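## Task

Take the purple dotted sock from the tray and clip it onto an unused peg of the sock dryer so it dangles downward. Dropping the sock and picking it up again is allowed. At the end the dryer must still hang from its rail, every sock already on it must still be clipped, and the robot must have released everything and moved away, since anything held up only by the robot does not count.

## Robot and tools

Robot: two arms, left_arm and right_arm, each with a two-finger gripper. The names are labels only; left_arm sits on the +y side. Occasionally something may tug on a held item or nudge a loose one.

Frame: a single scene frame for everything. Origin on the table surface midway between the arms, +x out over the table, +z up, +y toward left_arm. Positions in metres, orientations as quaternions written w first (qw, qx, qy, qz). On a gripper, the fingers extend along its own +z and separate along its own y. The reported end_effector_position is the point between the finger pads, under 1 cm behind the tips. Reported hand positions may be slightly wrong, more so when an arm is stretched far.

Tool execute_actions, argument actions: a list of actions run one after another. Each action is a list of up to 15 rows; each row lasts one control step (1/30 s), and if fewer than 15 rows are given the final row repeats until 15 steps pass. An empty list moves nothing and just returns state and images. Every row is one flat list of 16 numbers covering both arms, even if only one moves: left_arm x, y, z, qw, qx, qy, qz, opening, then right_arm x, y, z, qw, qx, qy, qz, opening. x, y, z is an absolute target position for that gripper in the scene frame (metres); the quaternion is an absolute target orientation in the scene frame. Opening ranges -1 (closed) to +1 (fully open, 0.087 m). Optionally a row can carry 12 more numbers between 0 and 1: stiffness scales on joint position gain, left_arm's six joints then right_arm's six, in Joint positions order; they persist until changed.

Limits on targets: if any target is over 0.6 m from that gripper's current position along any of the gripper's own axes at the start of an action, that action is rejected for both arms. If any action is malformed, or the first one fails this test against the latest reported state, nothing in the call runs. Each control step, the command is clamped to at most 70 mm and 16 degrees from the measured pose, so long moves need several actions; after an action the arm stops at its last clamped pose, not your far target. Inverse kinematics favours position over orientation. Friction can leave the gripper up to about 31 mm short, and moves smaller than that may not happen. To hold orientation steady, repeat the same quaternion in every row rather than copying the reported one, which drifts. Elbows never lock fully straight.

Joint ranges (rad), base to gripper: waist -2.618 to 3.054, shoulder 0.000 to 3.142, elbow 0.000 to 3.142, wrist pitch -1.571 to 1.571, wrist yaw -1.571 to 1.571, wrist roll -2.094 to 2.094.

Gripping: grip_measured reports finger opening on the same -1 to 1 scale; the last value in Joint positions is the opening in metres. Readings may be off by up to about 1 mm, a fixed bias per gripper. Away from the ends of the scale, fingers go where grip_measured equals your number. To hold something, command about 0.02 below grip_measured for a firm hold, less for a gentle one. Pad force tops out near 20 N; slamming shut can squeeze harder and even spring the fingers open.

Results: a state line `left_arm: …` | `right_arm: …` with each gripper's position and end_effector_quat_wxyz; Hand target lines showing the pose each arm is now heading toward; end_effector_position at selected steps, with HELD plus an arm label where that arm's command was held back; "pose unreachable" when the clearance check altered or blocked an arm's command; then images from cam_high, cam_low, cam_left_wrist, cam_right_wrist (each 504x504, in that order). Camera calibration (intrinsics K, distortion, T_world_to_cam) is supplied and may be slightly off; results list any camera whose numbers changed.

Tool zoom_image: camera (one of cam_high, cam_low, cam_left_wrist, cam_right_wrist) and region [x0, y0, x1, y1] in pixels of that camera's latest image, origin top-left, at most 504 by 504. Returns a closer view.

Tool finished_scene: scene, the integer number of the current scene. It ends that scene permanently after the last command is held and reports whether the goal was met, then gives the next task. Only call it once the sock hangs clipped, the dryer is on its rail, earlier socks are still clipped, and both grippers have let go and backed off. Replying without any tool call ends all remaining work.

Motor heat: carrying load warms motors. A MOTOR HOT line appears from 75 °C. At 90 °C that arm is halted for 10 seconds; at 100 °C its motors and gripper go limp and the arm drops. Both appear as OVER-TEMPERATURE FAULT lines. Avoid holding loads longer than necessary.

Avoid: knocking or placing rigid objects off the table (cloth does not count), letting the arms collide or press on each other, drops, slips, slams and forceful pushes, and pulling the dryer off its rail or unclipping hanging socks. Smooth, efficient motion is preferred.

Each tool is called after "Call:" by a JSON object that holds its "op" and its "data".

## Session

Call:
{"op": "execute_actions", "data": {"actions": []}}

Scene clock: 0.00 s.
left_arm: end_effector_position=(+0.3495, +0.5396, +0.1746) grip_measured=+0.977 end_effector_quat_wxyz=(-0.247, +0.622, +0.707, +0.229) | right_arm: end_effector_position=(+0.0324, -0.0483, +0.1872) grip_measured=+1.000 end_effector_quat_wxyz=(+0.079, -0.325, +0.792, +0.511)
Joint positions: left_arm=[ 0.299  2.091  1.91  -1.283 -0.681  1.712  0.086] | right_arm=[ 0.831  0.947  0.738 -0.49  -0.76   0.505  0.087]
Joint velocities: left_arm=[ 0.012  0.002 -0.007  0.022  0.037  0.007  0.   ] | right_arm=[-0.012 -0.022 -0.002 -0.081 -0.037 -0.051  0.   ]
Hand target (left_arm): +0.349, +0.540, +0.175; -0.247, +0.622, +0.707, +0.229
Hand target (right_arm): +0.032, -0.048, +0.187; +0.079, -0.325, +0.792, +0.511
Joint stiffness scale: left_arm=[1. 1. 1. 1. 1. 1.] | right_arm=[1. 1. 1. 1. 1. 1.]
camera_calibration (this result's frames):
cam_left_wrist: T_world_to_cam=[[-0.990566, -0.134884, -0.0241916, 0.411651], [-0.0237616, -0.00479672, 0.999706, -0.14752], [-0.13496, 0.99085, 0.00154641, -0.347543], [0, 0, 0, 1]] pos_world=[0.357357, 0.399181, 0.157973]
cam_right_wrist: T_world_to_cam=[[0.60443, -0.265772, -0.751019, 0.104058], [-0.335004, -0.940104, 0.06307, -0.0270653], [-0.722798, 0.213473, -0.657262, 0.295273], [0, 0, 0, 1]] pos_world=[0.14146, -0.0608212, 0.273929]

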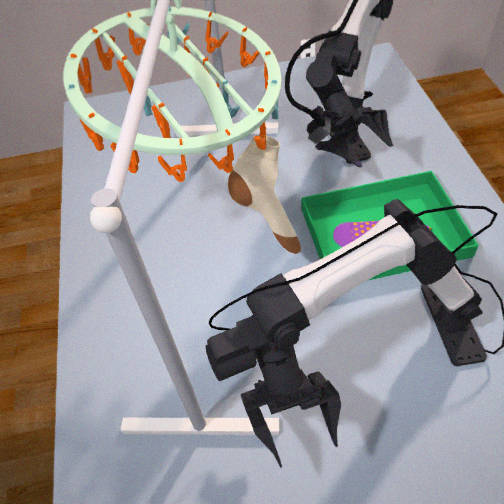

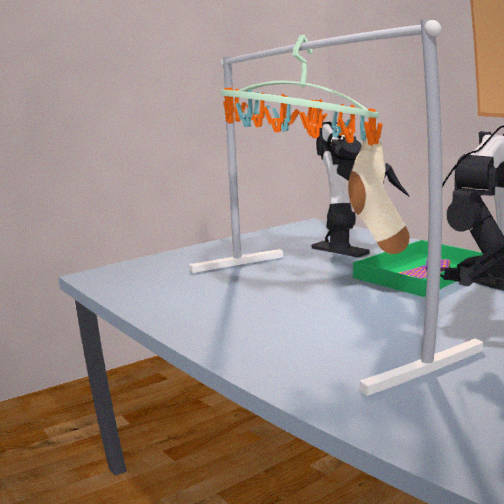

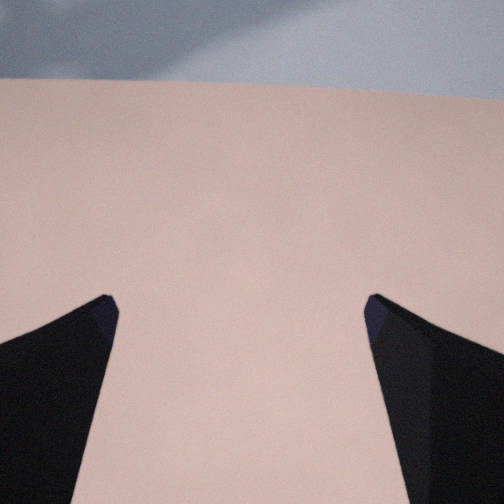

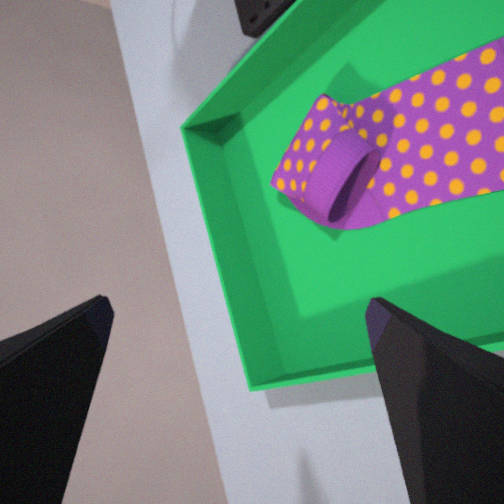

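Call:
{"op": "execute_actions", "data": {"actions": [[[0.33,0.52,0.22,0,0.66,0.75,0,1,0.03,-0.04,0.2,0,-0.5,0.866,0,1]],[[0.27,0.48,0.25,0,0.66,0.75,0,1,0.03,-0.02,0.2,0,-0.707,0.707,0,1]],[[0.2,0.42,0.27,0.1,0.55,0.82,-0.05,1,0.03,0.0,0.2,0,-0.92,0.38,0,1]],[[0.15,0.35,0.3,0.383,0.383,0.821,-0.179,1,0.04,0.02,0.2,0,-1,0,0,1]],[[0.12,0.3,0.32,0.55,0.28,0.76,-0.18,1,0.04,0.02,0.2,0,-1,0,0,1]],[[0.1,0.26,0.33,0.683,0.183,0.683,-0.183,1,0.04,0.02,0.2,0,-1,0,0,1]]]}}

Scene clock: 31.17 s.
left_arm: end_effector_position=(+0.1017, +0.2600, +0.3330) grip_measured=+0.977 end_effector_quat_wxyz=(+0.558, +0.202, +0.804, -0.033) | right_arm: end_effector_position=(+0.0406, +0.0276, +0.2001) grip_measured=+1.000 end_effector_quat_wxyz=(-0.041, +0.999, -0.005, +0.000)
Joint positions: left_arm=[ 0.849  0.627  1.419 -1.506  0.962  0.805  0.086] | right_arm=[ 1.475  1.832  1.915 -1.573 -0.001 -1.575  0.087]
Joint velocities: left_arm=[-0.032 -0.007 -0.085  0.168 -0.022 -0.374  0.   ] | right_arm=[-0.007 -0.017 -0.007 -0.022  0.037 -0.007  0.   ]
Hand target (left_arm): +0.101, +0.259, +0.330; +0.560, +0.182, +0.807, -0.040
Hand target (right_arm): +0.040, +0.020, +0.199; -0.031, +1.000, +0.001, +0.004
Off the commanded pose (left_arm): 0.003 m, 26 deg; orientation clipped at the last step of the last action.
Off the commanded pose (right_arm): 0.008 m, 5 deg.
Joint stiffness scale: left_arm=[1. 1. 1. 1. 1. 1.] | right_arm=[1. 1. 1. 1. 1. 1.]
joint sent to its limit (right arm) — the command would take joint 4 (wrist pitch) past its lower limit, so that joint was sent only as far as its limit.
Step readings (end_effector_position; steps 1 to 15: 1st action; 16 to 30: 2nd action; 31 to 45: 3rd action; 46 to 60: 4th action; 61 to 75: 5th action; 76 to 90: 6th action):
0: left_arm (+0.3495, +0.5396, +0.1746) | right_arm (+0.0324, -0.0483, +0.1872)
1: left_arm (+0.3487, +0.5371, +0.1760) | right_arm (+0.0316, -0.0491, +0.1879)
2: left_arm (+0.3472, +0.5336, +0.1782) | right_arm (+0.0283, -0.0461, +0.1937)
4: left_arm (+0.3455, +0.5306, +0.1981) | right_arm (+0.0262, -0.0326, +0.2145)
8: left_arm (+0.3385, +0.5355, +0.2406) | right_arm (+0.0287, -0.0218, +0.2310)
15: left_arm (+0.3268, +0.5325, +0.2342) | right_arm (+0.0258, -0.0238, +0.2212)
16: left_arm (+0.3246, +0.5295, +0.2334) | right_arm (+0.0258, -0.0217, +0.2202)
17: left_arm (+0.3146, +0.5227, +0.2298) | right_arm (+0.0258, -0.0170, +0.2198)
19: left_arm (+0.2922, +0.5071, +0.2340) | right_arm (+0.0263, -0.0074, +0.2166)
23: left_arm (+0.2712, +0.4912, +0.2618) | right_arm (+0.0266, -0.0010, +0.2104)
30: left_arm (+0.2677, +0.4858, +0.2632) | right_arm (+0.0248, +0.0013, +0.2105)
31: left_arm (+0.2658, +0.4828, +0.2618) | right_arm (+0.0244, +0.0009, +0.2084)
32: left_arm (+0.2572, +0.4753, +0.2569) | right_arm (+0.0242, +0.0011, +0.2065)
34: left_arm (+0.2340, +0.4567, +0.2571) | right_arm (+0.0252, +0.0021, +0.2041)
38: left_arm (+0.2062, +0.4339, +0.2802) | right_arm (+0.0265, +0.0040, +0.2038)
45: left_arm (+0.2002, +0.4233, +0.2809) | right_arm (+0.0251, +0.0034, +0.2045)
46: left_arm (+0.1993, +0.4192, +0.2808) | right_arm (+0.0257, +0.0048, +0.2050)
47: left_arm (+0.1949, +0.4107, +0.2795) | right_arm (+0.0274, +0.0081, +0.2058)
49: left_arm (+0.1788, +0.3914, +0.2870) | right_arm (+0.0311, +0.0133, +0.2057)
53: left_arm (+0.1531, +0.3670, +0.3128) | right_arm (+0.0361, +0.0192, +0.2057)
60: left_arm (+0.1473, +0.3606, +0.3067) | right_arm (+0.0398, +0.0241, +0.1978)
61: left_arm (+0.1469, +0.3566, +0.3068) | right_arm (+0.0395, +0.0241, +0.1962)
62: left_arm (+0.1447, +0.3489, +0.3068) | right_arm (+0.0391, +0.0239, +0.1954)
64: left_arm (+0.1354, +0.3328, +0.3134) | right_arm (+0.0388, +0.0242, +0.1958)
68: left_arm (+0.1210, +0.3135, +0.3273) | right_arm (+0.0396, +0.0259, +0.1991)
75: left_arm (+0.1217, +0.3065, +0.3241) | right_arm (+0.0404, +0.0272, +0.2000)
76: left_arm (+0.1216, +0.3035, +0.3246) | right_arm (+0.0404, +0.0273, +0.2000)
77: left_arm (+0.1195, +0.2988, +0.3236) | right_arm (+0.0405, +0.0274, +0.2000)
79: left_arm (+0.1117, +0.2869, +0.3257) | right_arm (+0.0405, +0.0275, +0.2000)
83: left_arm (+0.1007, +0.2669, +0.3330) | right_arm (+0.0405, +0.0276, +0.2001)
90: end_effector_position above
camera_calibration (this result's frames):
cam_left_wrist: T_world_to_cam=[[-0.360829, -0.919315, -0.157043, 0.316483], [-0.873502, 0.39213, -0.288493, 0.0991116], [0.326797, 0.0330805, -0.944515, 0.412821], [0, 0, 0, 1]] pos_world=[0.0658619, 0.238427, 0.46821]
cam_right_wrist: T_world_to_cam=[[-0.00242535, 0.996412, 0.0846053, -0.0484762], [0.639313, -0.0635121, 0.76632, -0.158227], [0.768943, 0.0559478, -0.636864, 0.23314], [0, 0, 0, 1]] pos_world=[-0.0782321, 0.0252093, 0.273832]

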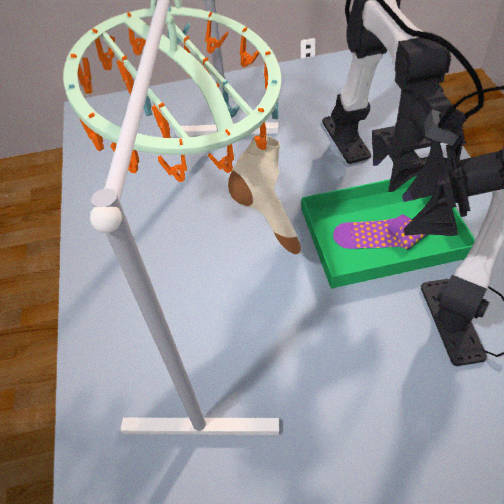

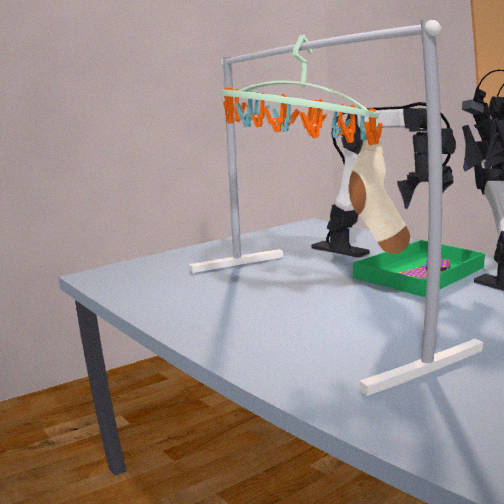

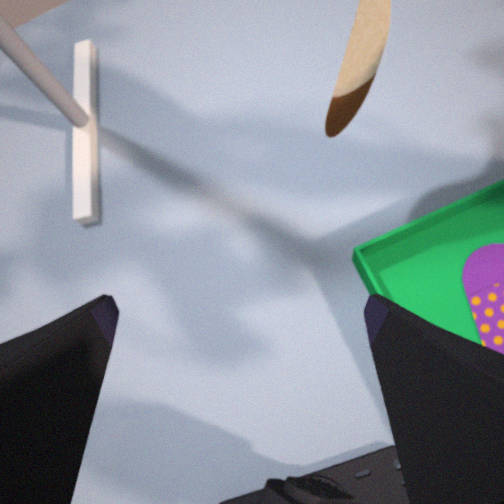

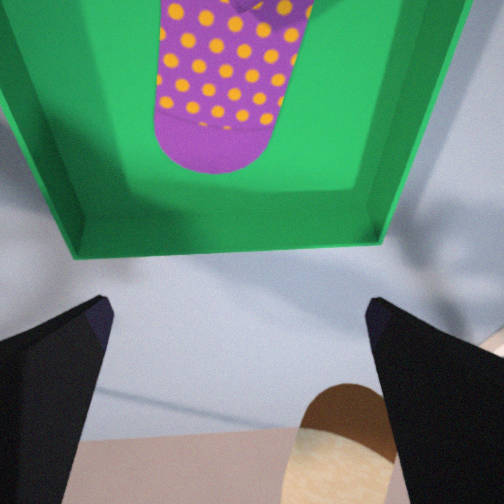

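Call:
{"op": "execute_actions", "data": {"actions": [[[0.14,0.27,0.3,0.3,0.2,0.93,0,1,0.02,0.025,0.18,0,-1,0,0,1]],[[0.18,0.27,0.27,0,0.17,0.985,0,1,-0.01,0.025,0.16,0,-1,0,0,1]],[[0.2,0.25,0.25,0,0.17,0.985,0,1,-0.02,0.025,0.15,0,-1,0,0,1]]]}}

Scene clock: 48.50 s.
left_arm: end_effector_position=(+0.2027, +0.2492, +0.2474) grip_measured=+0.977 end_effector_quat_wxyz=(+0.142, +0.177, +0.974, -0.009) | right_arm: end_effector_position=(-0.0171, +0.0259, +0.1597) grip_measured=+1.000 end_effector_quat_wxyz=(-0.010, +1.000, +0.000, -0.000)
Joint positions: left_arm=[-0.174  1.467  1.733 -1.551 -0.     0.117  0.086] | right_arm=[ 1.642  1.863  1.793 -1.482  0.003 -1.417  0.087]
Joint velocities: left_arm=[-0.017 -0.007 -0.017 -0.037 -0.066 -0.081 -0.001] | right_arm=[-0.007 -0.002 -0.017  0.007 -0.007  0.066  0.   ]
Hand target (left_arm): +0.200, +0.250, +0.250; +0.140, +0.170, +0.975, -0.004
Hand target (right_arm): -0.020, +0.025, +0.150; +0.000, +1.000, -0.000, +0.000
Off the commanded pose (left_arm): 0.004 m, 16 deg; orientation clipped at the last step of the last action.
Off the commanded pose (right_arm): 0.010 m, 1 deg.
Joint stiffness scale: left_arm=[1. 1. 1. 1. 1. 1.] | right_arm=[1. 1. 1. 1. 1. 1.]
joint sent to its limit (left arm) — the command would take joint 4 (wrist pitch) past its lower limit, so that joint was sent only as far as its limit.
Step readings (end_effector_position; steps 1 to 15: 1st action; 16 to 30: 2nd action; 31 to 45: 3rd action):
0: left_arm (+0.1040, +0.2612, +0.3350) | right_arm (+0.0406, +0.0276, +0.2001)
1: left_arm (+0.1060, +0.2614, +0.3331) | right_arm (+0.0393, +0.0277, +0.1998)
2: left_arm (+0.1088, +0.2609, +0.3275) | right_arm (+0.0362, +0.0279, +0.1993)
4: left_arm (+0.1170, +0.2624, +0.3126) | right_arm (+0.0269, +0.0290, +0.1970)
8: left_arm (+0.1335, +0.2554, +0.2983) | right_arm (+0.0208, +0.0299, +0.1936)
15: left_arm (+0.1430, +0.2516, +0.3114) | right_arm (+0.0208, +0.0297, +0.1934)
16: left_arm (+0.1449, +0.2509, +0.3101) | right_arm (+0.0187, +0.0294, +0.1906)
17: left_arm (+0.1493, +0.2507, +0.3073) | right_arm (+0.0140, +0.0277, +0.1866)
19: left_arm (+0.1643, +0.2534, +0.2943) | right_arm (+0.0008, +0.0235, +0.1762)
23: left_arm (+0.1931, +0.2578, +0.2731) | right_arm (-0.0098, +0.0229, +0.1699)
30: left_arm (+0.1891, +0.2609, +0.2668) | right_arm (-0.0102, +0.0250, +0.1698)
31: left_arm (+0.1885, +0.2602, +0.2665) | right_arm (-0.0108, +0.0253, +0.1683)
32: left_arm (+0.1899, +0.2559, +0.2662) | right_arm (-0.0118, +0.0251, +0.1663)
34: left_arm (+0.1954, +0.2479, +0.2597) | right_arm (-0.0145, +0.0236, +0.1613)
38: left_arm (+0.2025, +0.2472, +0.2479) | right_arm (-0.0168, +0.0242, +0.1597)
45: end_effector_position above
camera_calibration (this result's frames):
cam_left_wrist: T_world_to_cam=[[-0.333161, -0.94254, -0.0249507, 0.29704], [-0.782639, 0.26169, 0.564796, -0.0302156], [-0.525813, 0.207695, -0.824854, 0.399096], [0, 0, 0, 1]] pos_world=[0.285164, 0.204989, 0.353672]
cam_right_wrist: T_world_to_cam=[[-0.0118857, 0.999654, 0.0234838, -0.0340144], [0.639836, -0.0104446, 0.76844, -0.0922199], [0.768419, 0.0241592, -0.63949, 0.253116], [0, 0, 0, 1]] pos_world=[-0.135898, 0.0269243, 0.23353]

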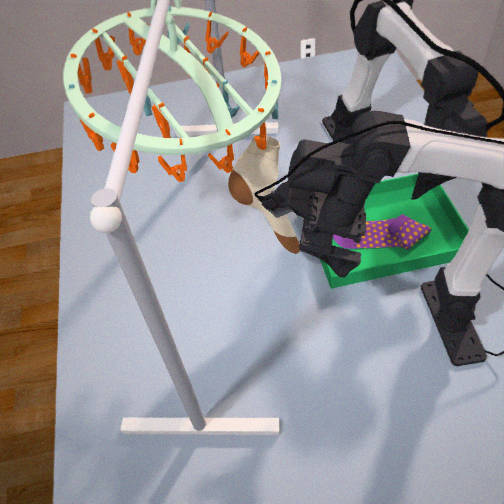

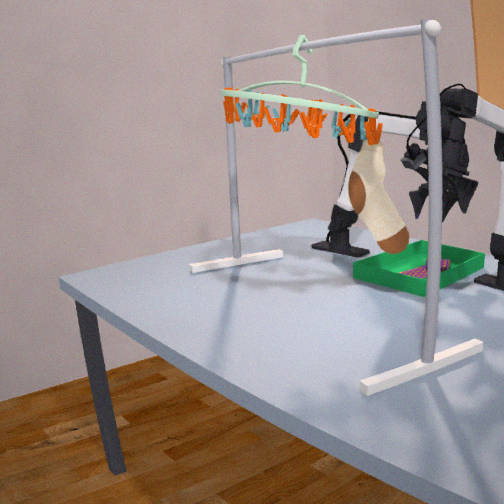

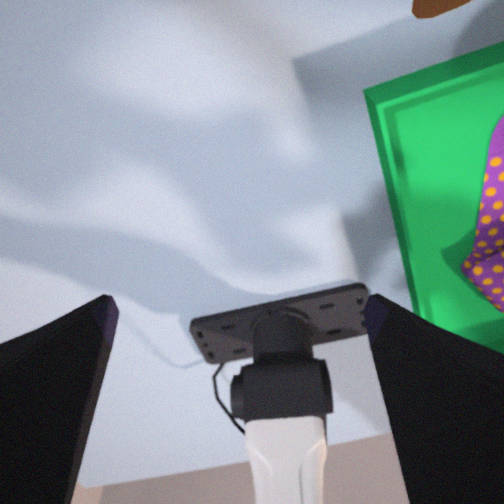

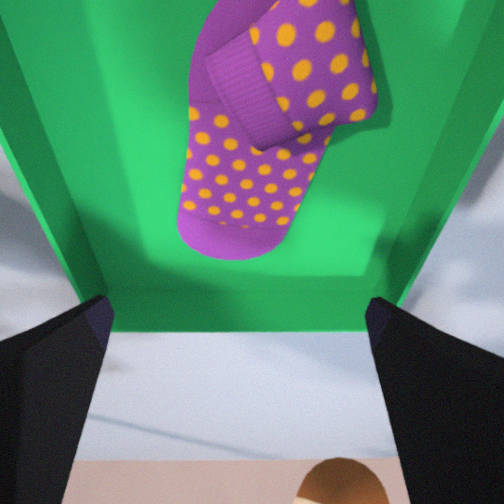

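Call:
{"op": "execute_actions", "data": {"actions": [[[0.17,0.25,0.25,0,0.3,0.95,0,1,0.0,-0.04,0.22,0,-0.95,0.3,0,1]],[[0.12,0.22,0.24,0,0.45,0.89,0,1,0.03,-0.12,0.27,0.2,-0.6,0.76,0.1,1]],[[0.06,0.17,0.22,0,0.508,0.862,0,1,0.06,-0.18,0.31,0.5,-0.3,0.78,0.2,1]],[[0.01,0.11,0.18,0,0.508,0.862,0,1,0.08,-0.2,0.34,0.683,-0.183,0.683,0.183,0.5]],[[-0.02,0.06,0.15,0,0.508,0.862,0,1,0.08,-0.2,0.34,0.683,-0.183,0.683,0.183,0.5]],[[-0.026,0.048,0.12,0,0.508,0.862,0,0.6,0.08,-0.2,0.34,0.683,-0.183,0.683,0.183,0.5]]]}}

Scene clock: 102.50 s.
left_arm: end_effector_position=(-0.0236, +0.0471, +0.1288) grip_measured=+0.600 end_effector_quat_wxyz=(+0.007, +0.508, +0.861, -0.009) | right_arm: end_effector_position=(+0.0924, -0.2100, +0.3405) grip_measured=+0.500 end_effector_quat_wxyz=(+0.632, -0.225, +0.683, +0.290)
Joint positions: left_arm=[-1.394  1.632  1.4   -1.317 -0.001 -0.397  0.07 ] | right_arm=[ 0.354  0.24   1.013 -0.808 -0.312  0.101  0.066]
Joint velocities: left_arm=[-0.007 -0.012  0.012  0.081 -0.007 -0.066  0.001] | right_arm=[-1.448 -0.168 -0.125  0.125 -1.121 -0.037  0.   ]
Hand target (left_arm): -0.026, +0.048, +0.120; -0.000, +0.507, +0.862, -0.000
Hand target (right_arm): +0.080, -0.199, +0.340; +0.634, -0.257, +0.660, +0.310
Off the commanded pose (left_arm): 0.009 m, 1 deg.
Off the commanded pose (right_arm): 0.016 m, 14 deg.
Joint stiffness scale: left_arm=[1. 1. 1. 1. 1. 1.] | right_arm=[1. 1. 1. 1. 1. 1.]
Step readings (end_effector_position; steps 1 to 15: 1st action; 16 to 30: 2nd action; 31 to 45: 3rd action; 46 to 60: 4th action; 61 to 75: 5th action; 76 to 90: 6th action):
0: left_arm (+0.2026, +0.2496, +0.2474) | right_arm (-0.0172, +0.0264, +0.1597)
1: left_arm (+0.2018, +0.2496, +0.2470) | right_arm (-0.0166, +0.0232, +0.1624)
2: left_arm (+0.1970, +0.2491, +0.2453) | right_arm (-0.0152, +0.0165, +0.1671)
4: left_arm (+0.1849, +0.2480, +0.2465) | right_arm (-0.0111, +0.0025, +0.1857)
8: left_arm (+0.1759, +0.2479, +0.2552) | right_arm (-0.0055, -0.0230, +0.2208)
15: left_arm (+0.1757, +0.2483, +0.2563) | right_arm (-0.0050, -0.0351, +0.2242)
16: left_arm (+0.1743, +0.2456, +0.2541) | right_arm (-0.0039, -0.0377, +0.2248)
17: left_arm (+0.1655, +0.2368, +0.2486) | right_arm (+0.0004, -0.0453, +0.2257)
19: left_arm (+0.1428, +0.2234, +0.2411) | right_arm (+0.0128, -0.0648, +0.2374)
23: left_arm (+0.1264, +0.2173, +0.2429) | right_arm (+0.0276, -0.1012, +0.2710)
30: left_arm (+0.1256, +0.2174, +0.2443) | right_arm (+0.0268, -0.1221, +0.2741)
31: left_arm (+0.1228, +0.2131, +0.2423) | right_arm (+0.0295, -0.1242, +0.2748)
32: left_arm (+0.1110, +0.2002, +0.2372) | right_arm (+0.0371, -0.1311, +0.2766)
34: left_arm (+0.0849, +0.1808, +0.2281) | right_arm (+0.0491, -0.1519, +0.2905)
38: left_arm (+0.0674, +0.1695, +0.2250) | right_arm (+0.0525, -0.1826, +0.3129)
45: left_arm (+0.0655, +0.1685, +0.2249) | right_arm (+0.0541, -0.1872, +0.3019)
46: left_arm (+0.0616, +0.1656, +0.2234) | right_arm (+0.0559, -0.1877, +0.3032)
47: left_arm (+0.0509, +0.1569, +0.2204) | right_arm (+0.0596, -0.1894, +0.3070)
49: left_arm (+0.0302, +0.1379, +0.2078) | right_arm (+0.0648, -0.1927, +0.3177)
53: left_arm (+0.0155, +0.1140, +0.1796) | right_arm (+0.0719, -0.2003, +0.3349)
60: left_arm (+0.0134, +0.1106, +0.1764) | right_arm (+0.0827, -0.2044, +0.3333)
61: left_arm (+0.0107, +0.1080, +0.1751) | right_arm (+0.0836, -0.2042, +0.3334)
62: left_arm (+0.0035, +0.1014, +0.1725) | right_arm (+0.0843, -0.2042, +0.3339)
64: left_arm (-0.0121, +0.0874, +0.1631) | right_arm (+0.0852, -0.2040, +0.3354)
68: left_arm (-0.0197, +0.0731, +0.1487) | right_arm (+0.0865, -0.2044, +0.3375)
75: left_arm (-0.0201, +0.0669, +0.1490) | right_arm (+0.0885, -0.2052, +0.3382)
76: left_arm (-0.0204, +0.0653, +0.1471) | right_arm (+0.0888, -0.2054, +0.3384)
77: left_arm (-0.0212, +0.0625, +0.1442) | right_arm (+0.0891, -0.2058, +0.3386)
79: left_arm (-0.0233, +0.0587, +0.1370) | right_arm (+0.0898, -0.2065, +0.3389)
83: left_arm (-0.0239, +0.0522, +0.1297) | right_arm (+0.0908, -0.2076, +0.3394)
90: end_effector_position above
camera_calibration (this result's frames):
cam_left_wrist: T_world_to_cam=[[-0.86748, -0.49732, 0.0123111, -0.0101163], [-0.314758, 0.567863, 0.760565, -0.116039], [-0.385235, 0.655899, -0.649145, 0.183819], [0, 0, 0, 1]] pos_world=[0.0255138, -0.0597037, 0.207705]
cam_right_wrist: T_world_to_cam=[[0.672201, -0.733669, -0.0993817, -0.186458], [-0.623437, -0.48851, -0.610478, 0.182244], [0.39934, 0.472322, -0.785773, 0.468311], [0, 0, 0, 1]] pos_world=[0.0519399, -0.268964, 0.460712]

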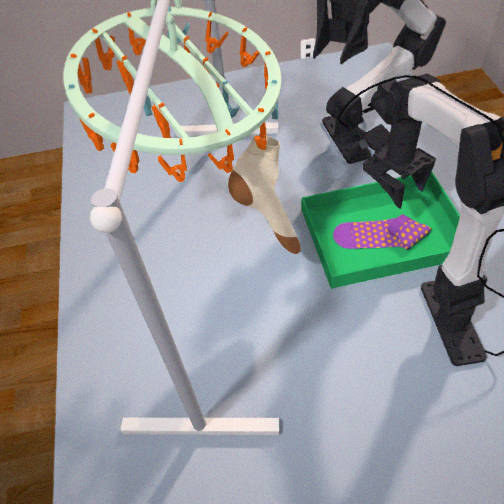

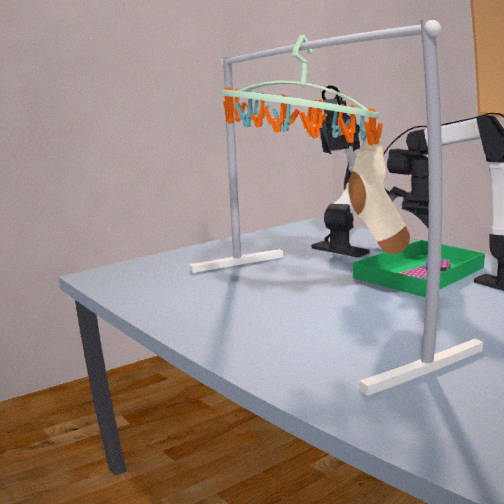

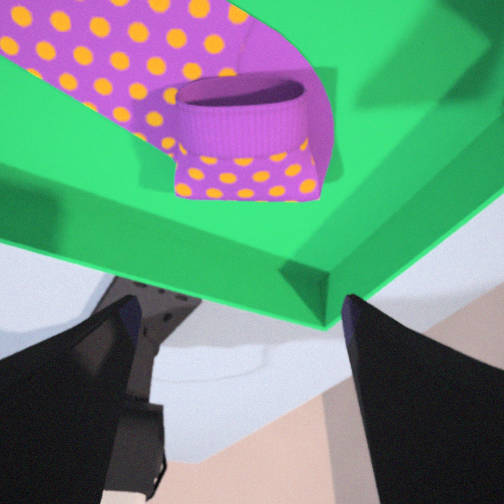

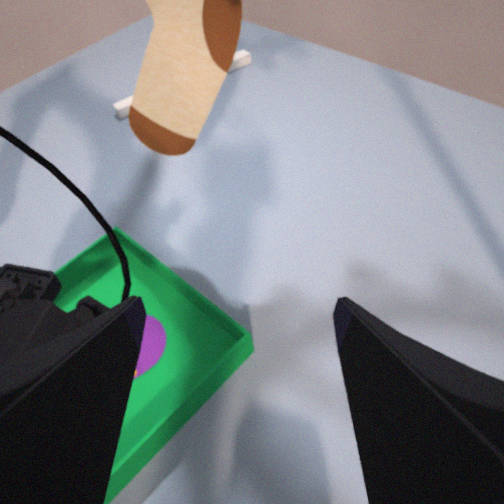

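Call:
{"op": "execute_actions", "data": {"actions": [[[-0.03,0.048,0.1,0,0.508,0.862,0,0.7,0.095,-0.2,0.35,0.641,-0.299,0.641,0.299,0.5],[-0.032,0.048,0.085,0,0.508,0.862,0,0.7,0.1,-0.2,0.36,0.641,-0.299,0.641,0.299,0.5],[-0.032,0.048,0.07,0,0.508,0.862,0,0.7,0.1,-0.2,0.36,0.641,-0.299,0.641,0.299,0.5]],[[-0.032,0.048,0.055,0,0.508,0.862,0,0.7,0.1,-0.2,0.36,0.641,-0.299,0.641,0.299,0.5],[-0.032,0.048,0.045,0,0.508,0.862,0,0.7,0.1,-0.2,0.36,0.641,-0.299,0.641,0.299,0.5],[-0.032,0.048,0.04,0,0.508,0.862,0,0.7,0.1,-0.2,0.36,0.641,-0.299,0.641,0.299,0.5]]]}}

Scene clock: 116.73 s.
left_arm: end_effector_position=(-0.0294, +0.0455, +0.0485) grip_measured=+0.700 end_effector_quat_wxyz=(+0.005, +0.508, +0.861, -0.007) | right_arm: end_effector_position=(+0.0941, -0.1971, +0.3551) grip_measured=+0.500 end_effector_quat_wxyz=(+0.637, -0.305, +0.640, +0.302)
Joint positions: left_arm=[-1.414  1.686  1.135 -1.002 -0.001 -0.418  0.074] | right_arm=[ 0.802  0.291  1.027 -0.742 -0.002 -0.001  0.066]
Joint velocities: left_arm=[-0.012 -0.002  0.002  0.037 -0.022 -0.037 -0.001] | right_arm=[ 0.379 -0.002  0.002 -0.051  0.418  0.051  0.001]
Hand target (left_arm): -0.032, +0.048, +0.040; +0.000, +0.508, +0.862, -0.000
Hand target (right_arm): +0.100, -0.200, +0.360; +0.644, -0.295, +0.643, +0.292
Off the commanded pose (left_arm): 0.009 m, 1 deg.
Off the commanded pose (right_arm): 0.008 m, 1 deg.
Joint stiffness scale: left_arm=[1. 1. 1. 1. 1. 1.] | right_arm=[1. 1. 1. 1. 1. 1.]
Step readings (end_effector_position; steps 1 to 15: 1st action; 16 to 30: 2nd action):
0: left_arm (-0.0235, +0.0462, +0.1287) | right_arm (+0.0813, -0.1990, +0.3437)
1: left_arm (-0.0238, +0.0457, +0.1262) | right_arm (+0.0822, -0.1994, +0.3442)
2: left_arm (-0.0247, +0.0457, +0.1204) | right_arm (+0.0825, -0.1986, +0.3457)
4: left_arm (-0.0279, +0.0527, +0.1011) | right_arm (+0.0851, -0.1957, +0.3506)
8: left_arm (-0.0307, +0.0621, +0.0785) | right_arm (+0.0904, -0.1936, +0.3521)
15: left_arm (-0.0298, +0.0498, +0.0756) | right_arm (+0.0924, -0.1955, +0.3535)
16: left_arm (-0.0297, +0.0487, +0.0742) | right_arm (+0.0925, -0.1956, +0.3537)
17: left_arm (-0.0296, +0.0475, +0.0710) | right_arm (+0.0925, -0.1956, +0.3539)
19: left_arm (-0.0298, +0.0496, +0.0614) | right_arm (+0.0927, -0.1958, +0.3543)
23: left_arm (-0.0300, +0.0526, +0.0500) | right_arm (+0.0931, -0.1963, +0.3548)
30: end_effector_position above
camera_calibration (this result's frames):
cam_left_wrist: T_world_to_cam=[[-0.867092, -0.49803, 0.0108249, -0.0148921], [-0.314524, 0.564193, 0.763387, -0.0557911], [-0.386297, 0.658522, -0.64585, 0.130136], [0, 0, 0, 1]] pos_world=[0.0198109, -0.0616374, 0.1268]
cam_right_wrist: T_world_to_cam=[[0.773318, -0.633882, 0.0131581, -0.206514], [-0.483261, -0.602746, -0.634945, 0.171429], [0.410411, 0.484656, -0.772445, 0.469644], [0, 0, 0, 1]] pos_world=[0.0497988, -0.255193, 0.47434]

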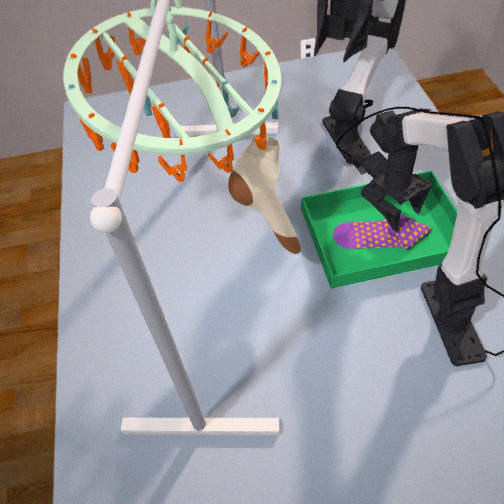

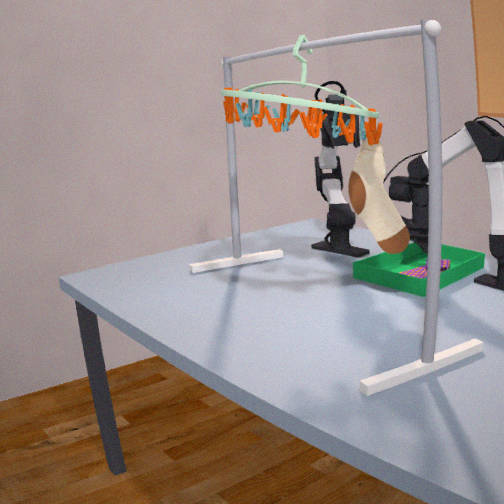

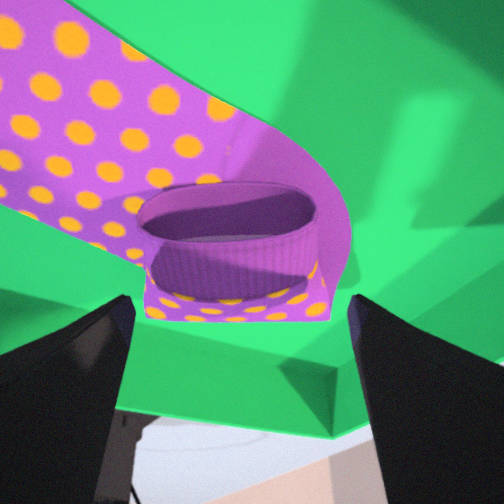

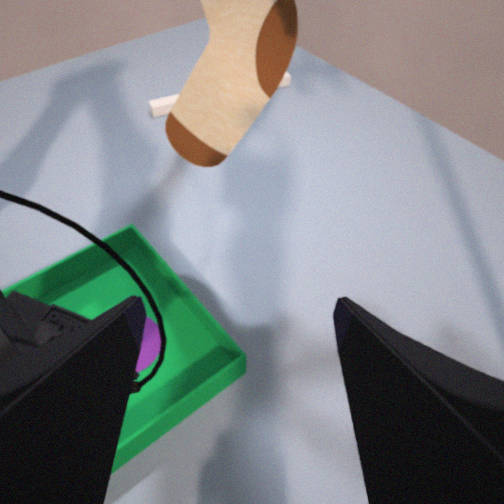

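Call:
{"op": "execute_actions", "data": {"actions": [[[-0.031,0.047,0.038,0,0.508,0.862,0,0.65,0.11,-0.19,0.36,0.683,-0.183,0.683,0.183,0.5],[-0.031,0.047,0.033,0,0.508,0.862,0,0.65,0.12,-0.18,0.365,0.683,-0.183,0.683,0.183,0.5],[-0.031,0.047,0.028,0,0.508,0.862,0,0.65,0.13,-0.175,0.37,0.683,-0.183,0.683,0.183,0.5],[-0.031,0.047,0.022,0,0.508,0.862,0,0.65,0.14,-0.17,0.37,0.683,-0.183,0.683,0.183,0.5]]]}}

Scene clock: 125.87 s.
left_arm: end_effector_position=(-0.0292, +0.0429, +0.0312) grip_measured=+0.650 end_effector_quat_wxyz=(+0.007, +0.508, +0.861, -0.009) | right_arm: end_effector_position=(+0.1248, -0.1616, +0.3644) grip_measured=+0.500 end_effector_quat_wxyz=(+0.635, -0.273, +0.663, +0.289)
Joint positions: left_arm=[-1.414  1.714  1.094 -0.929 -0.001 -0.418  0.072] | right_arm=[ 1.101  0.461  1.027 -0.595  0.366  0.046  0.066]
Joint velocities: left_arm=[ 0.002 -0.017 -0.002  0.081  0.022 -0.037 -0.001] | right_arm=[ 1.062 -0.002  0.002  0.081  1.238  0.007  0.   ]
Hand target (left_arm): -0.031, +0.047, +0.022; +0.000, +0.508, +0.861, +0.000
Hand target (right_arm): +0.139, -0.173, +0.370; +0.655, -0.230, +0.675, +0.249
Off the commanded pose (left_arm): 0.010 m, 1 deg.
Off the commanded pose (right_arm): 0.018 m, 17 deg; orientation clipped at the last step of the last action.
Joint stiffness scale: left_arm=[1. 1. 1. 1. 1. 1.] | right_arm=[1. 1. 1. 1. 1. 1.]
Step readings (end_effector_position):
0: left_arm (-0.0293, +0.0439, +0.0482) | right_arm (+0.0988, -0.2010, +0.3552)
1: left_arm (-0.0293, +0.0437, +0.0482) | right_arm (+0.0995, -0.2006, +0.3557)
2: left_arm (-0.0293, +0.0433, +0.0478) | right_arm (+0.1040, -0.2007, +0.3576)
4: left_arm (-0.0292, +0.0423, +0.0445) | right_arm (+0.1174, -0.1957, +0.3619)
8: left_arm (-0.0294, +0.0455, +0.0342) | right_arm (+0.1324, -0.1728, +0.3596)
15: end_effector_position above
camera_calibration (this result's frames):
cam_left_wrist: T_world_to_cam=[[-0.866907, -0.498307, 0.0127559, -0.0158613], [-0.31504, 0.567549, 0.760683, -0.0411165], [-0.386293, 0.655422, -0.648999, 0.120995], [0, 0, 0, 1]] pos_world=[0.0200359, -0.0638709, 0.110004]
cam_right_wrist: T_world_to_cam=[[0.726211, -0.687051, -0.0240526, -0.196993], [-0.550808, -0.560554, -0.618377, 0.222819], [0.411374, 0.46232, -0.785514, 0.448125], [0, 0, 0, 1]] pos_world=[0.0814425, -0.21762, 0.485057]

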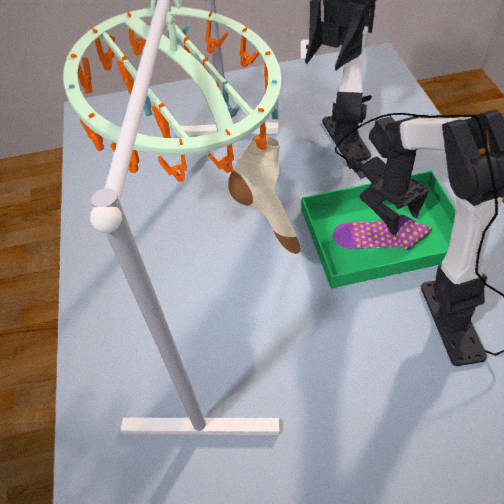

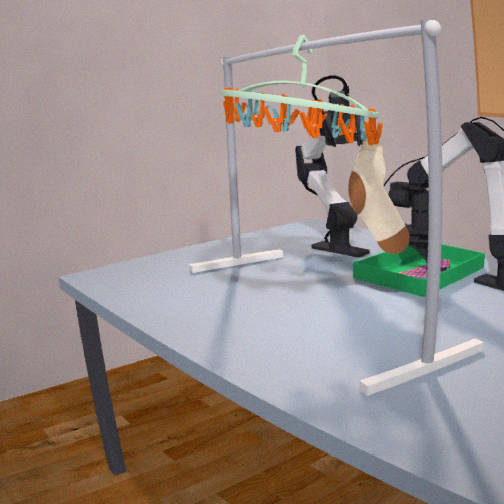

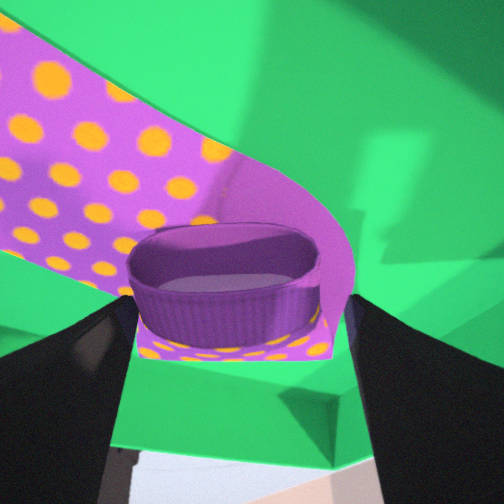

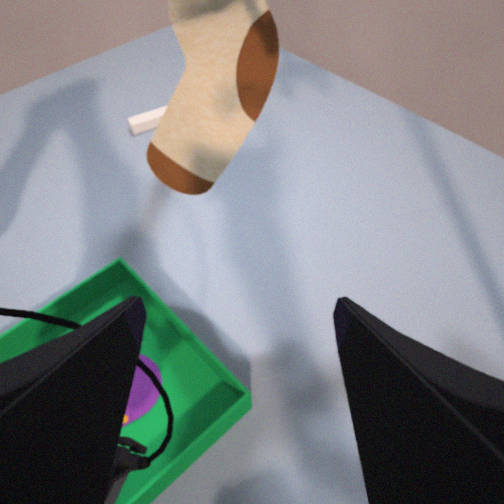

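Call:
{"op": "execute_actions", "data": {"actions": [[[-0.034,0.053,0.03,0,0.508,0.862,0,0.65,0.14,-0.15,0.36,0.696,-0.123,0.696,0.123,0.5],[-0.036,0.056,0.026,0,0.508,0.862,0,0.65,0.16,-0.13,0.35,0.696,-0.123,0.696,0.123,0.5],[-0.037,0.058,0.02,0,0.508,0.862,0,0.65,0.18,-0.11,0.34,0.696,-0.123,0.696,0.123,0.5]],[[-0.037,0.058,0.018,0,0.508,0.862,0,0.65,0.19,-0.1,0.33,0.696,-0.123,0.696,0.123,0.5]]]}}

Scene clock: 135.33 s.
left_arm: end_effector_position=(-0.0341, +0.0526, +0.0219) grip_measured=+0.650 end_effector_quat_wxyz=(+0.003, +0.507, +0.862, -0.003) | right_arm: end_effector_position=(+0.1861, -0.1021, +0.3410) grip_measured=+0.500 end_effector_quat_wxyz=(+0.697, -0.119, +0.693, +0.141)
Joint positions: left_arm=[-1.428  1.705  1.042 -0.9   -0.001 -0.433  0.072] | right_arm=[ 1.307  0.819  0.87  -0.027  1.021  0.009  0.066]
Joint velocities: left_arm=[-0.002  0.007  0.002 -0.022  0.007 -0.037  0.001] | right_arm=[ 0.007 -0.002  0.002  0.007  0.007 -0.081 -0.001]
Hand target (left_arm): -0.037, +0.058, +0.018; -0.000, +0.508, +0.862, +0.000
Hand target (right_arm): +0.190, -0.100, +0.330; +0.696, -0.123, +0.696, +0.123
Off the commanded pose (left_arm): 0.007 m, 0 deg.
Off the commanded pose (right_arm): 0.012 m, 2 deg.
Joint stiffness scale: left_arm=[1. 1. 1. 1. 1. 1.] | right_arm=[1. 1. 1. 1. 1. 1.]
Step readings (end_effector_position; steps 1 to 15: 1st action; 16 to 30: 2nd action):
0: left_arm (-0.0291, +0.0416, +0.0310) | right_arm (+0.1385, -0.1764, +0.3672)
1: left_arm (-0.0291, +0.0417, +0.0310) | right_arm (+0.1384, -0.1750, +0.3674)
2: left_arm (-0.0296, +0.0421, +0.0306) | right_arm (+0.1353, -0.1664, +0.3689)
4: left_arm (-0.0316, +0.0467, +0.0274) | right_arm (+0.1420, -0.1483, +0.3636)
8: left_arm (-0.0341, +0.0557, +0.0224) | right_arm (+0.1600, -0.1130, +0.3312)
15: left_arm (-0.0342, +0.0548, +0.0222) | right_arm (+0.1761, -0.1091, +0.3376)
16: left_arm (-0.0342, +0.0546, +0.0221) | right_arm (+0.1776, -0.1090, +0.3402)
17: left_arm (-0.0341, +0.0543, +0.0221) | right_arm (+0.1801, -0.1090, +0.3412)
19: left_arm (-0.0341, +0.0536, +0.0220) | right_arm (+0.1836, -0.1076, +0.3390)
23: left_arm (-0.0341, +0.0530, +0.0219) | right_arm (+0.1855, -0.1031, +0.3355)
30: end_effector_position above
camera_calibration (this result's frames):
cam_left_wrist: T_world_to_cam=[[-0.866513, -0.499106, 0.00693544, -0.0149152], [-0.314425, 0.556569, 0.769005, -0.040678], [-0.387675, 0.664172, -0.639205, 0.105991], [0, 0, 0, 1]] pos_world=[0.0153758, -0.0552007, 0.0991352]
cam_right_wrist: T_world_to_cam=[[0.35724, -0.933843, -0.0177746, -0.159895], [-0.714649, -0.261036, -0.648951, 0.346949], [0.601378, 0.244534, -0.760623, 0.310868], [0, 0, 0, 1]] pos_world=[0.118118, -0.134769, 0.458764]

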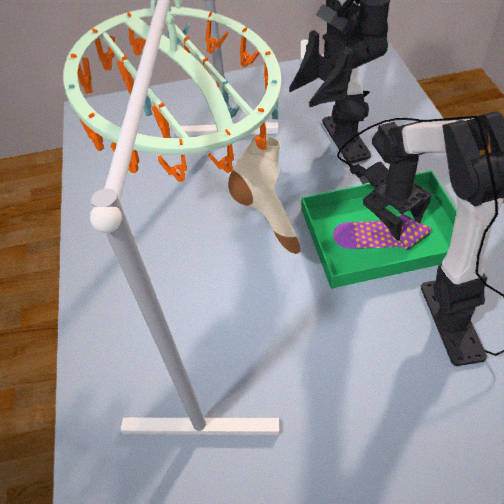

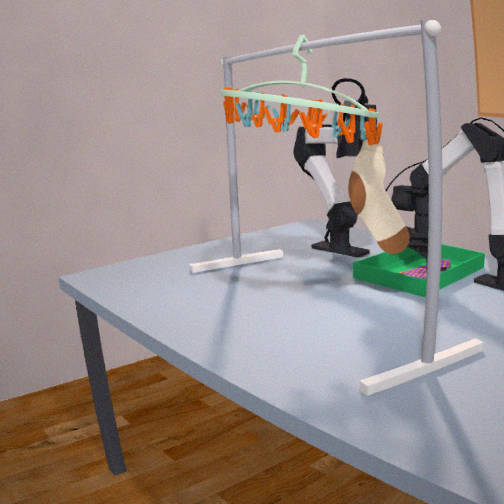

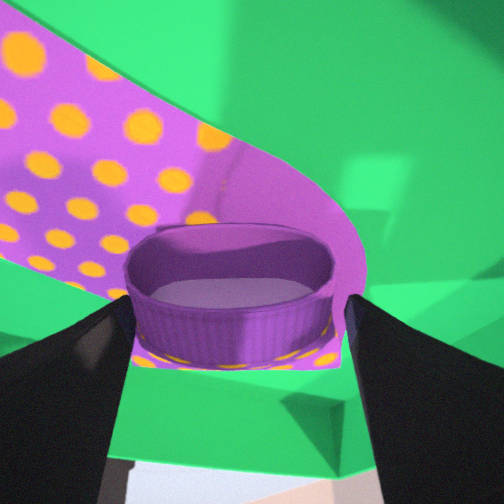

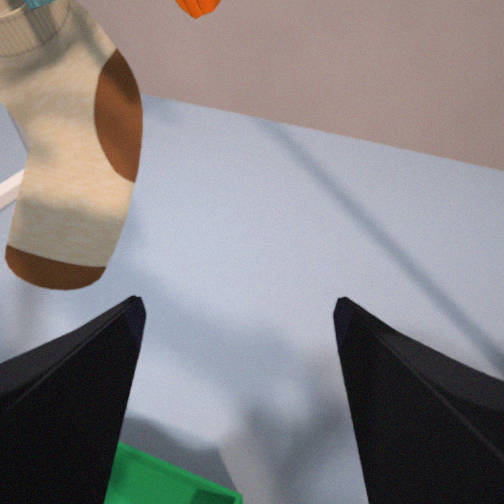

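Call:
{"op": "execute_actions", "data": {"actions": [[[-0.035,0.054,0.021,0,0.508,0.862,0,0.55,0.188,-0.1,0.338,0.696,-0.123,0.696,0.123,0.5],[-0.035,0.054,0.021,0,0.508,0.862,0,0.43,0.188,-0.1,0.338,0.696,-0.123,0.696,0.123,0.5],[-0.035,0.054,0.021,0,0.508,0.862,0,0.31,0.188,-0.1,0.338,0.696,-0.123,0.696,0.123,0.5],[-0.035,0.054,0.021,0,0.508,0.862,0,0.19,0.188,-0.1,0.338,0.696,-0.123,0.696,0.123,0.5],[-0.035,0.054,0.021,0,0.508,0.862,0,0.07,0.188,-0.1,0.338,0.696,-0.123,0.696,0.123,0.5],[-0.035,0.054,0.021,0,0.508,0.862,0,-0.05,0.188,-0.1,0.338,0.696,-0.123,0.696,0.123,0.5],[-0.035,0.054,0.021,0,0.508,0.862,0,-0.17,0.188,-0.1,0.338,0.696,-0.123,0.696,0.123,0.5],[-0.035,0.054,0.021,0,0.508,0.862,0,-0.29,0.188,-0.1,0.338,0.696,-0.123,0.696,0.123,0.5],[-0.035,0.054,0.021,0,0.508,0.862,0,-0.41,0.188,-0.1,0.338,0.696,-0.123,0.696,0.123,0.5],[-0.035,0.054,0.021,0,0.508,0.862,0,-0.53,0.188,-0.1,0.338,0.696,-0.123,0.696,0.123,0.5],[-0.035,0.054,0.021,0,0.508,0.862,0,-0.65,0.188,-0.1,0.338,0.696,-0.123,0.696,0.123,0.5],[-0.035,0.054,0.021,0,0.508,0.862,0,-0.75,0.188,-0.1,0.338,0.696,-0.123,0.696,0.123,0.5],[-0.035,0.054,0.021,0,0.508,0.862,0,-0.85,0.188,-0.1,0.338,0.696,-0.123,0.696,0.123,0.5],[-0.035,0.054,0.021,0,0.508,0.862,0,-0.93,0.188,-0.1,0.338,0.696,-0.123,0.696,0.123,0.5],[-0.035,0.054,0.021,0,0.508,0.862,0,-1,0.188,-0.1,0.338,0.696,-0.123,0.696,0.123,0.5]],[[-0.035,0.054,0.03,0,0.508,0.862,0,-1,0.188,-0.1,0.338,0.696,-0.123,0.696,0.123,0.5],[-0.035,0.054,0.04,0,0.508,0.862,0,-1,0.188,-0.1,0.338,0.696,-0.123,0.696,0.123,0.5],[-0.035,0.054,0.05,0,0.508,0.862,0,-1,0.188,-0.1,0.338,0.696,-0.123,0.696,0.123,0.5],[-0.035,0.054,0.06,0,0.508,0.862,0,-1,0.188,-0.1,0.338,0.696,-0.123,0.696,0.123,0.5],[-0.035,0.054,0.07,0,0.508,0.862,0,-1,0.188,-0.1,0.338,0.696,-0.123,0.696,0.123,0.5],[-0.035,0.054,0.08,0,0.508,0.862,0,-1,0.188,-0.1,0.338,0.696,-0.123,0.696,0.123,0.5],[-0.035,0.054,0.09,0,0.508,0.862,0,-1,0.188,-0.1,0.338,0.696,-0.123,0.696,0.123,0.5],[-0.035,0.054,0.10,0,0.508,0.862,0,-1,0.188,-0.1,0.338,0.696,-0.123,0.696,0.123,0.5]]]}}

Scene clock: 150.20 s.
left_arm: end_effector_position=(-0.0331, +0.0399, +0.0991) grip_measured=-0.981 end_effector_quat_wxyz=(+0.018, +0.507, +0.861, -0.026) | right_arm: end_effector_position=(+0.1871, -0.1039, +0.3428) grip_measured=+0.500 end_effector_quat_wxyz=(+0.700, -0.112, +0.692, +0.138)
Joint positions: left_arm=[-1.428  1.621  1.275 -1.161 -0.001 -0.433  0.001] | right_arm=[ 1.307  0.819  0.87  -0.016  1.034  0.004  0.066]
Joint velocities: left_arm=[-0.017 -0.007  0.007 -0.374 -0.066  0.037 -0.001] | right_arm=[ 0.017 -0.002  0.007 -0.051  0.022  0.037 -0.   ]
Hand target (left_arm): -0.035, +0.053, +0.100; +0.001, +0.508, +0.861, -0.001
Hand target (right_arm): +0.188, -0.100, +0.338; +0.697, -0.123, +0.696, +0.123
Off the commanded pose (left_arm): 0.014 m, 4 deg.
Off the commanded pose (right_arm): 0.006 m, 2 deg.
Joint stiffness scale: left_arm=[1. 1. 1. 1. 1. 1.] | right_arm=[1. 1. 1. 1. 1. 1.]
Step readings (end_effector_position; steps 1 to 15: 1st action; 16 to 30: 2nd action):
0: left_arm (-0.0341, +0.0526, +0.0219) | right_arm (+0.1863, -0.1019, +0.3428)
1: left_arm (-0.0341, +0.0526, +0.0219) | right_arm (+0.1864, -0.1022, +0.3428)
2: left_arm (-0.0341, +0.0526, +0.0219) | right_arm (+0.1865, -0.1025, +0.3428)
4: left_arm (-0.0341, +0.0526, +0.0219) | right_arm (+0.1867, -0.1030, +0.3428)
8: left_arm (-0.0341, +0.0526, +0.0219) | right_arm (+0.1869, -0.1036, +0.3428)
15: left_arm (-0.0341, +0.0526, +0.0219) | right_arm (+0.1870, -0.1038, +0.3428)
16: left_arm (-0.0341, +0.0530, +0.0221) | right_arm (+0.1870, -0.1038, +0.3428)
17: left_arm (-0.0342, +0.0539, +0.0236) | right_arm (+0.1870, -0.1039, +0.3428)
19: left_arm (-0.0342, +0.0539, +0.0317) | right_arm (+0.1870, -0.1039, +0.3428)
23: left_arm (-0.0334, +0.0433, +0.0664) | right_arm (+0.1871, -0.1039, +0.3428)
30: end_effector_position above
camera_calibration (this result's frames):
cam_left_wrist: T_world_to_cam=[[-0.866592, -0.49805, 0.0310646, -0.0234277], [-0.317524, 0.598365, 0.735621, -0.091121], [-0.384964, 0.627619, -0.676681, 0.169433], [0, 0, 0, 1]] pos_world=[0.0159901, -0.0634838, 0.18241]
cam_right_wrist: T_world_to_cam=[[0.34546, -0.938164, -0.022494, -0.158558], [-0.715668, -0.247874, -0.652976, 0.351222], [0.607023, 0.241675, -0.757044, 0.309532], [0, 0, 0, 1]] pos_world=[0.118241, -0.136501, 0.460102]

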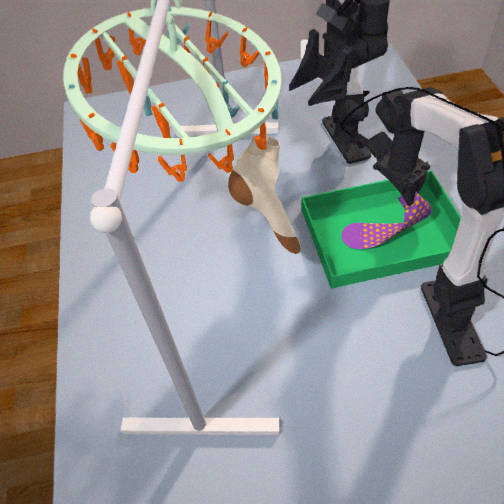

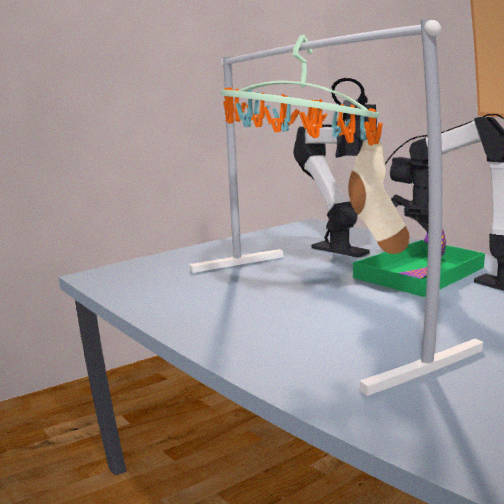

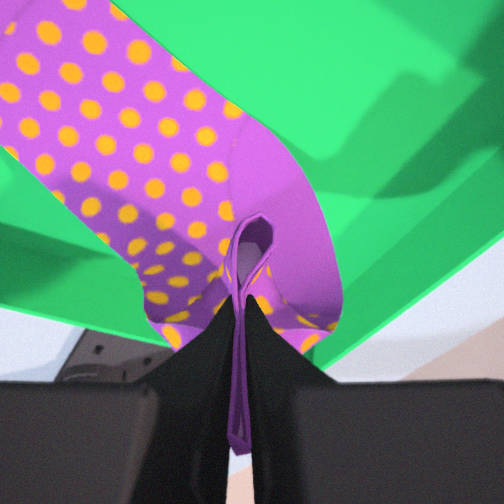

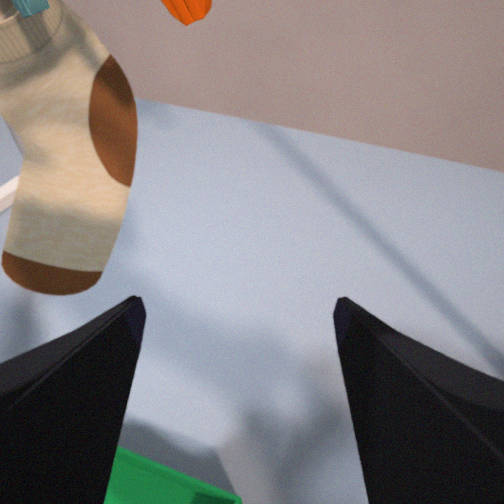

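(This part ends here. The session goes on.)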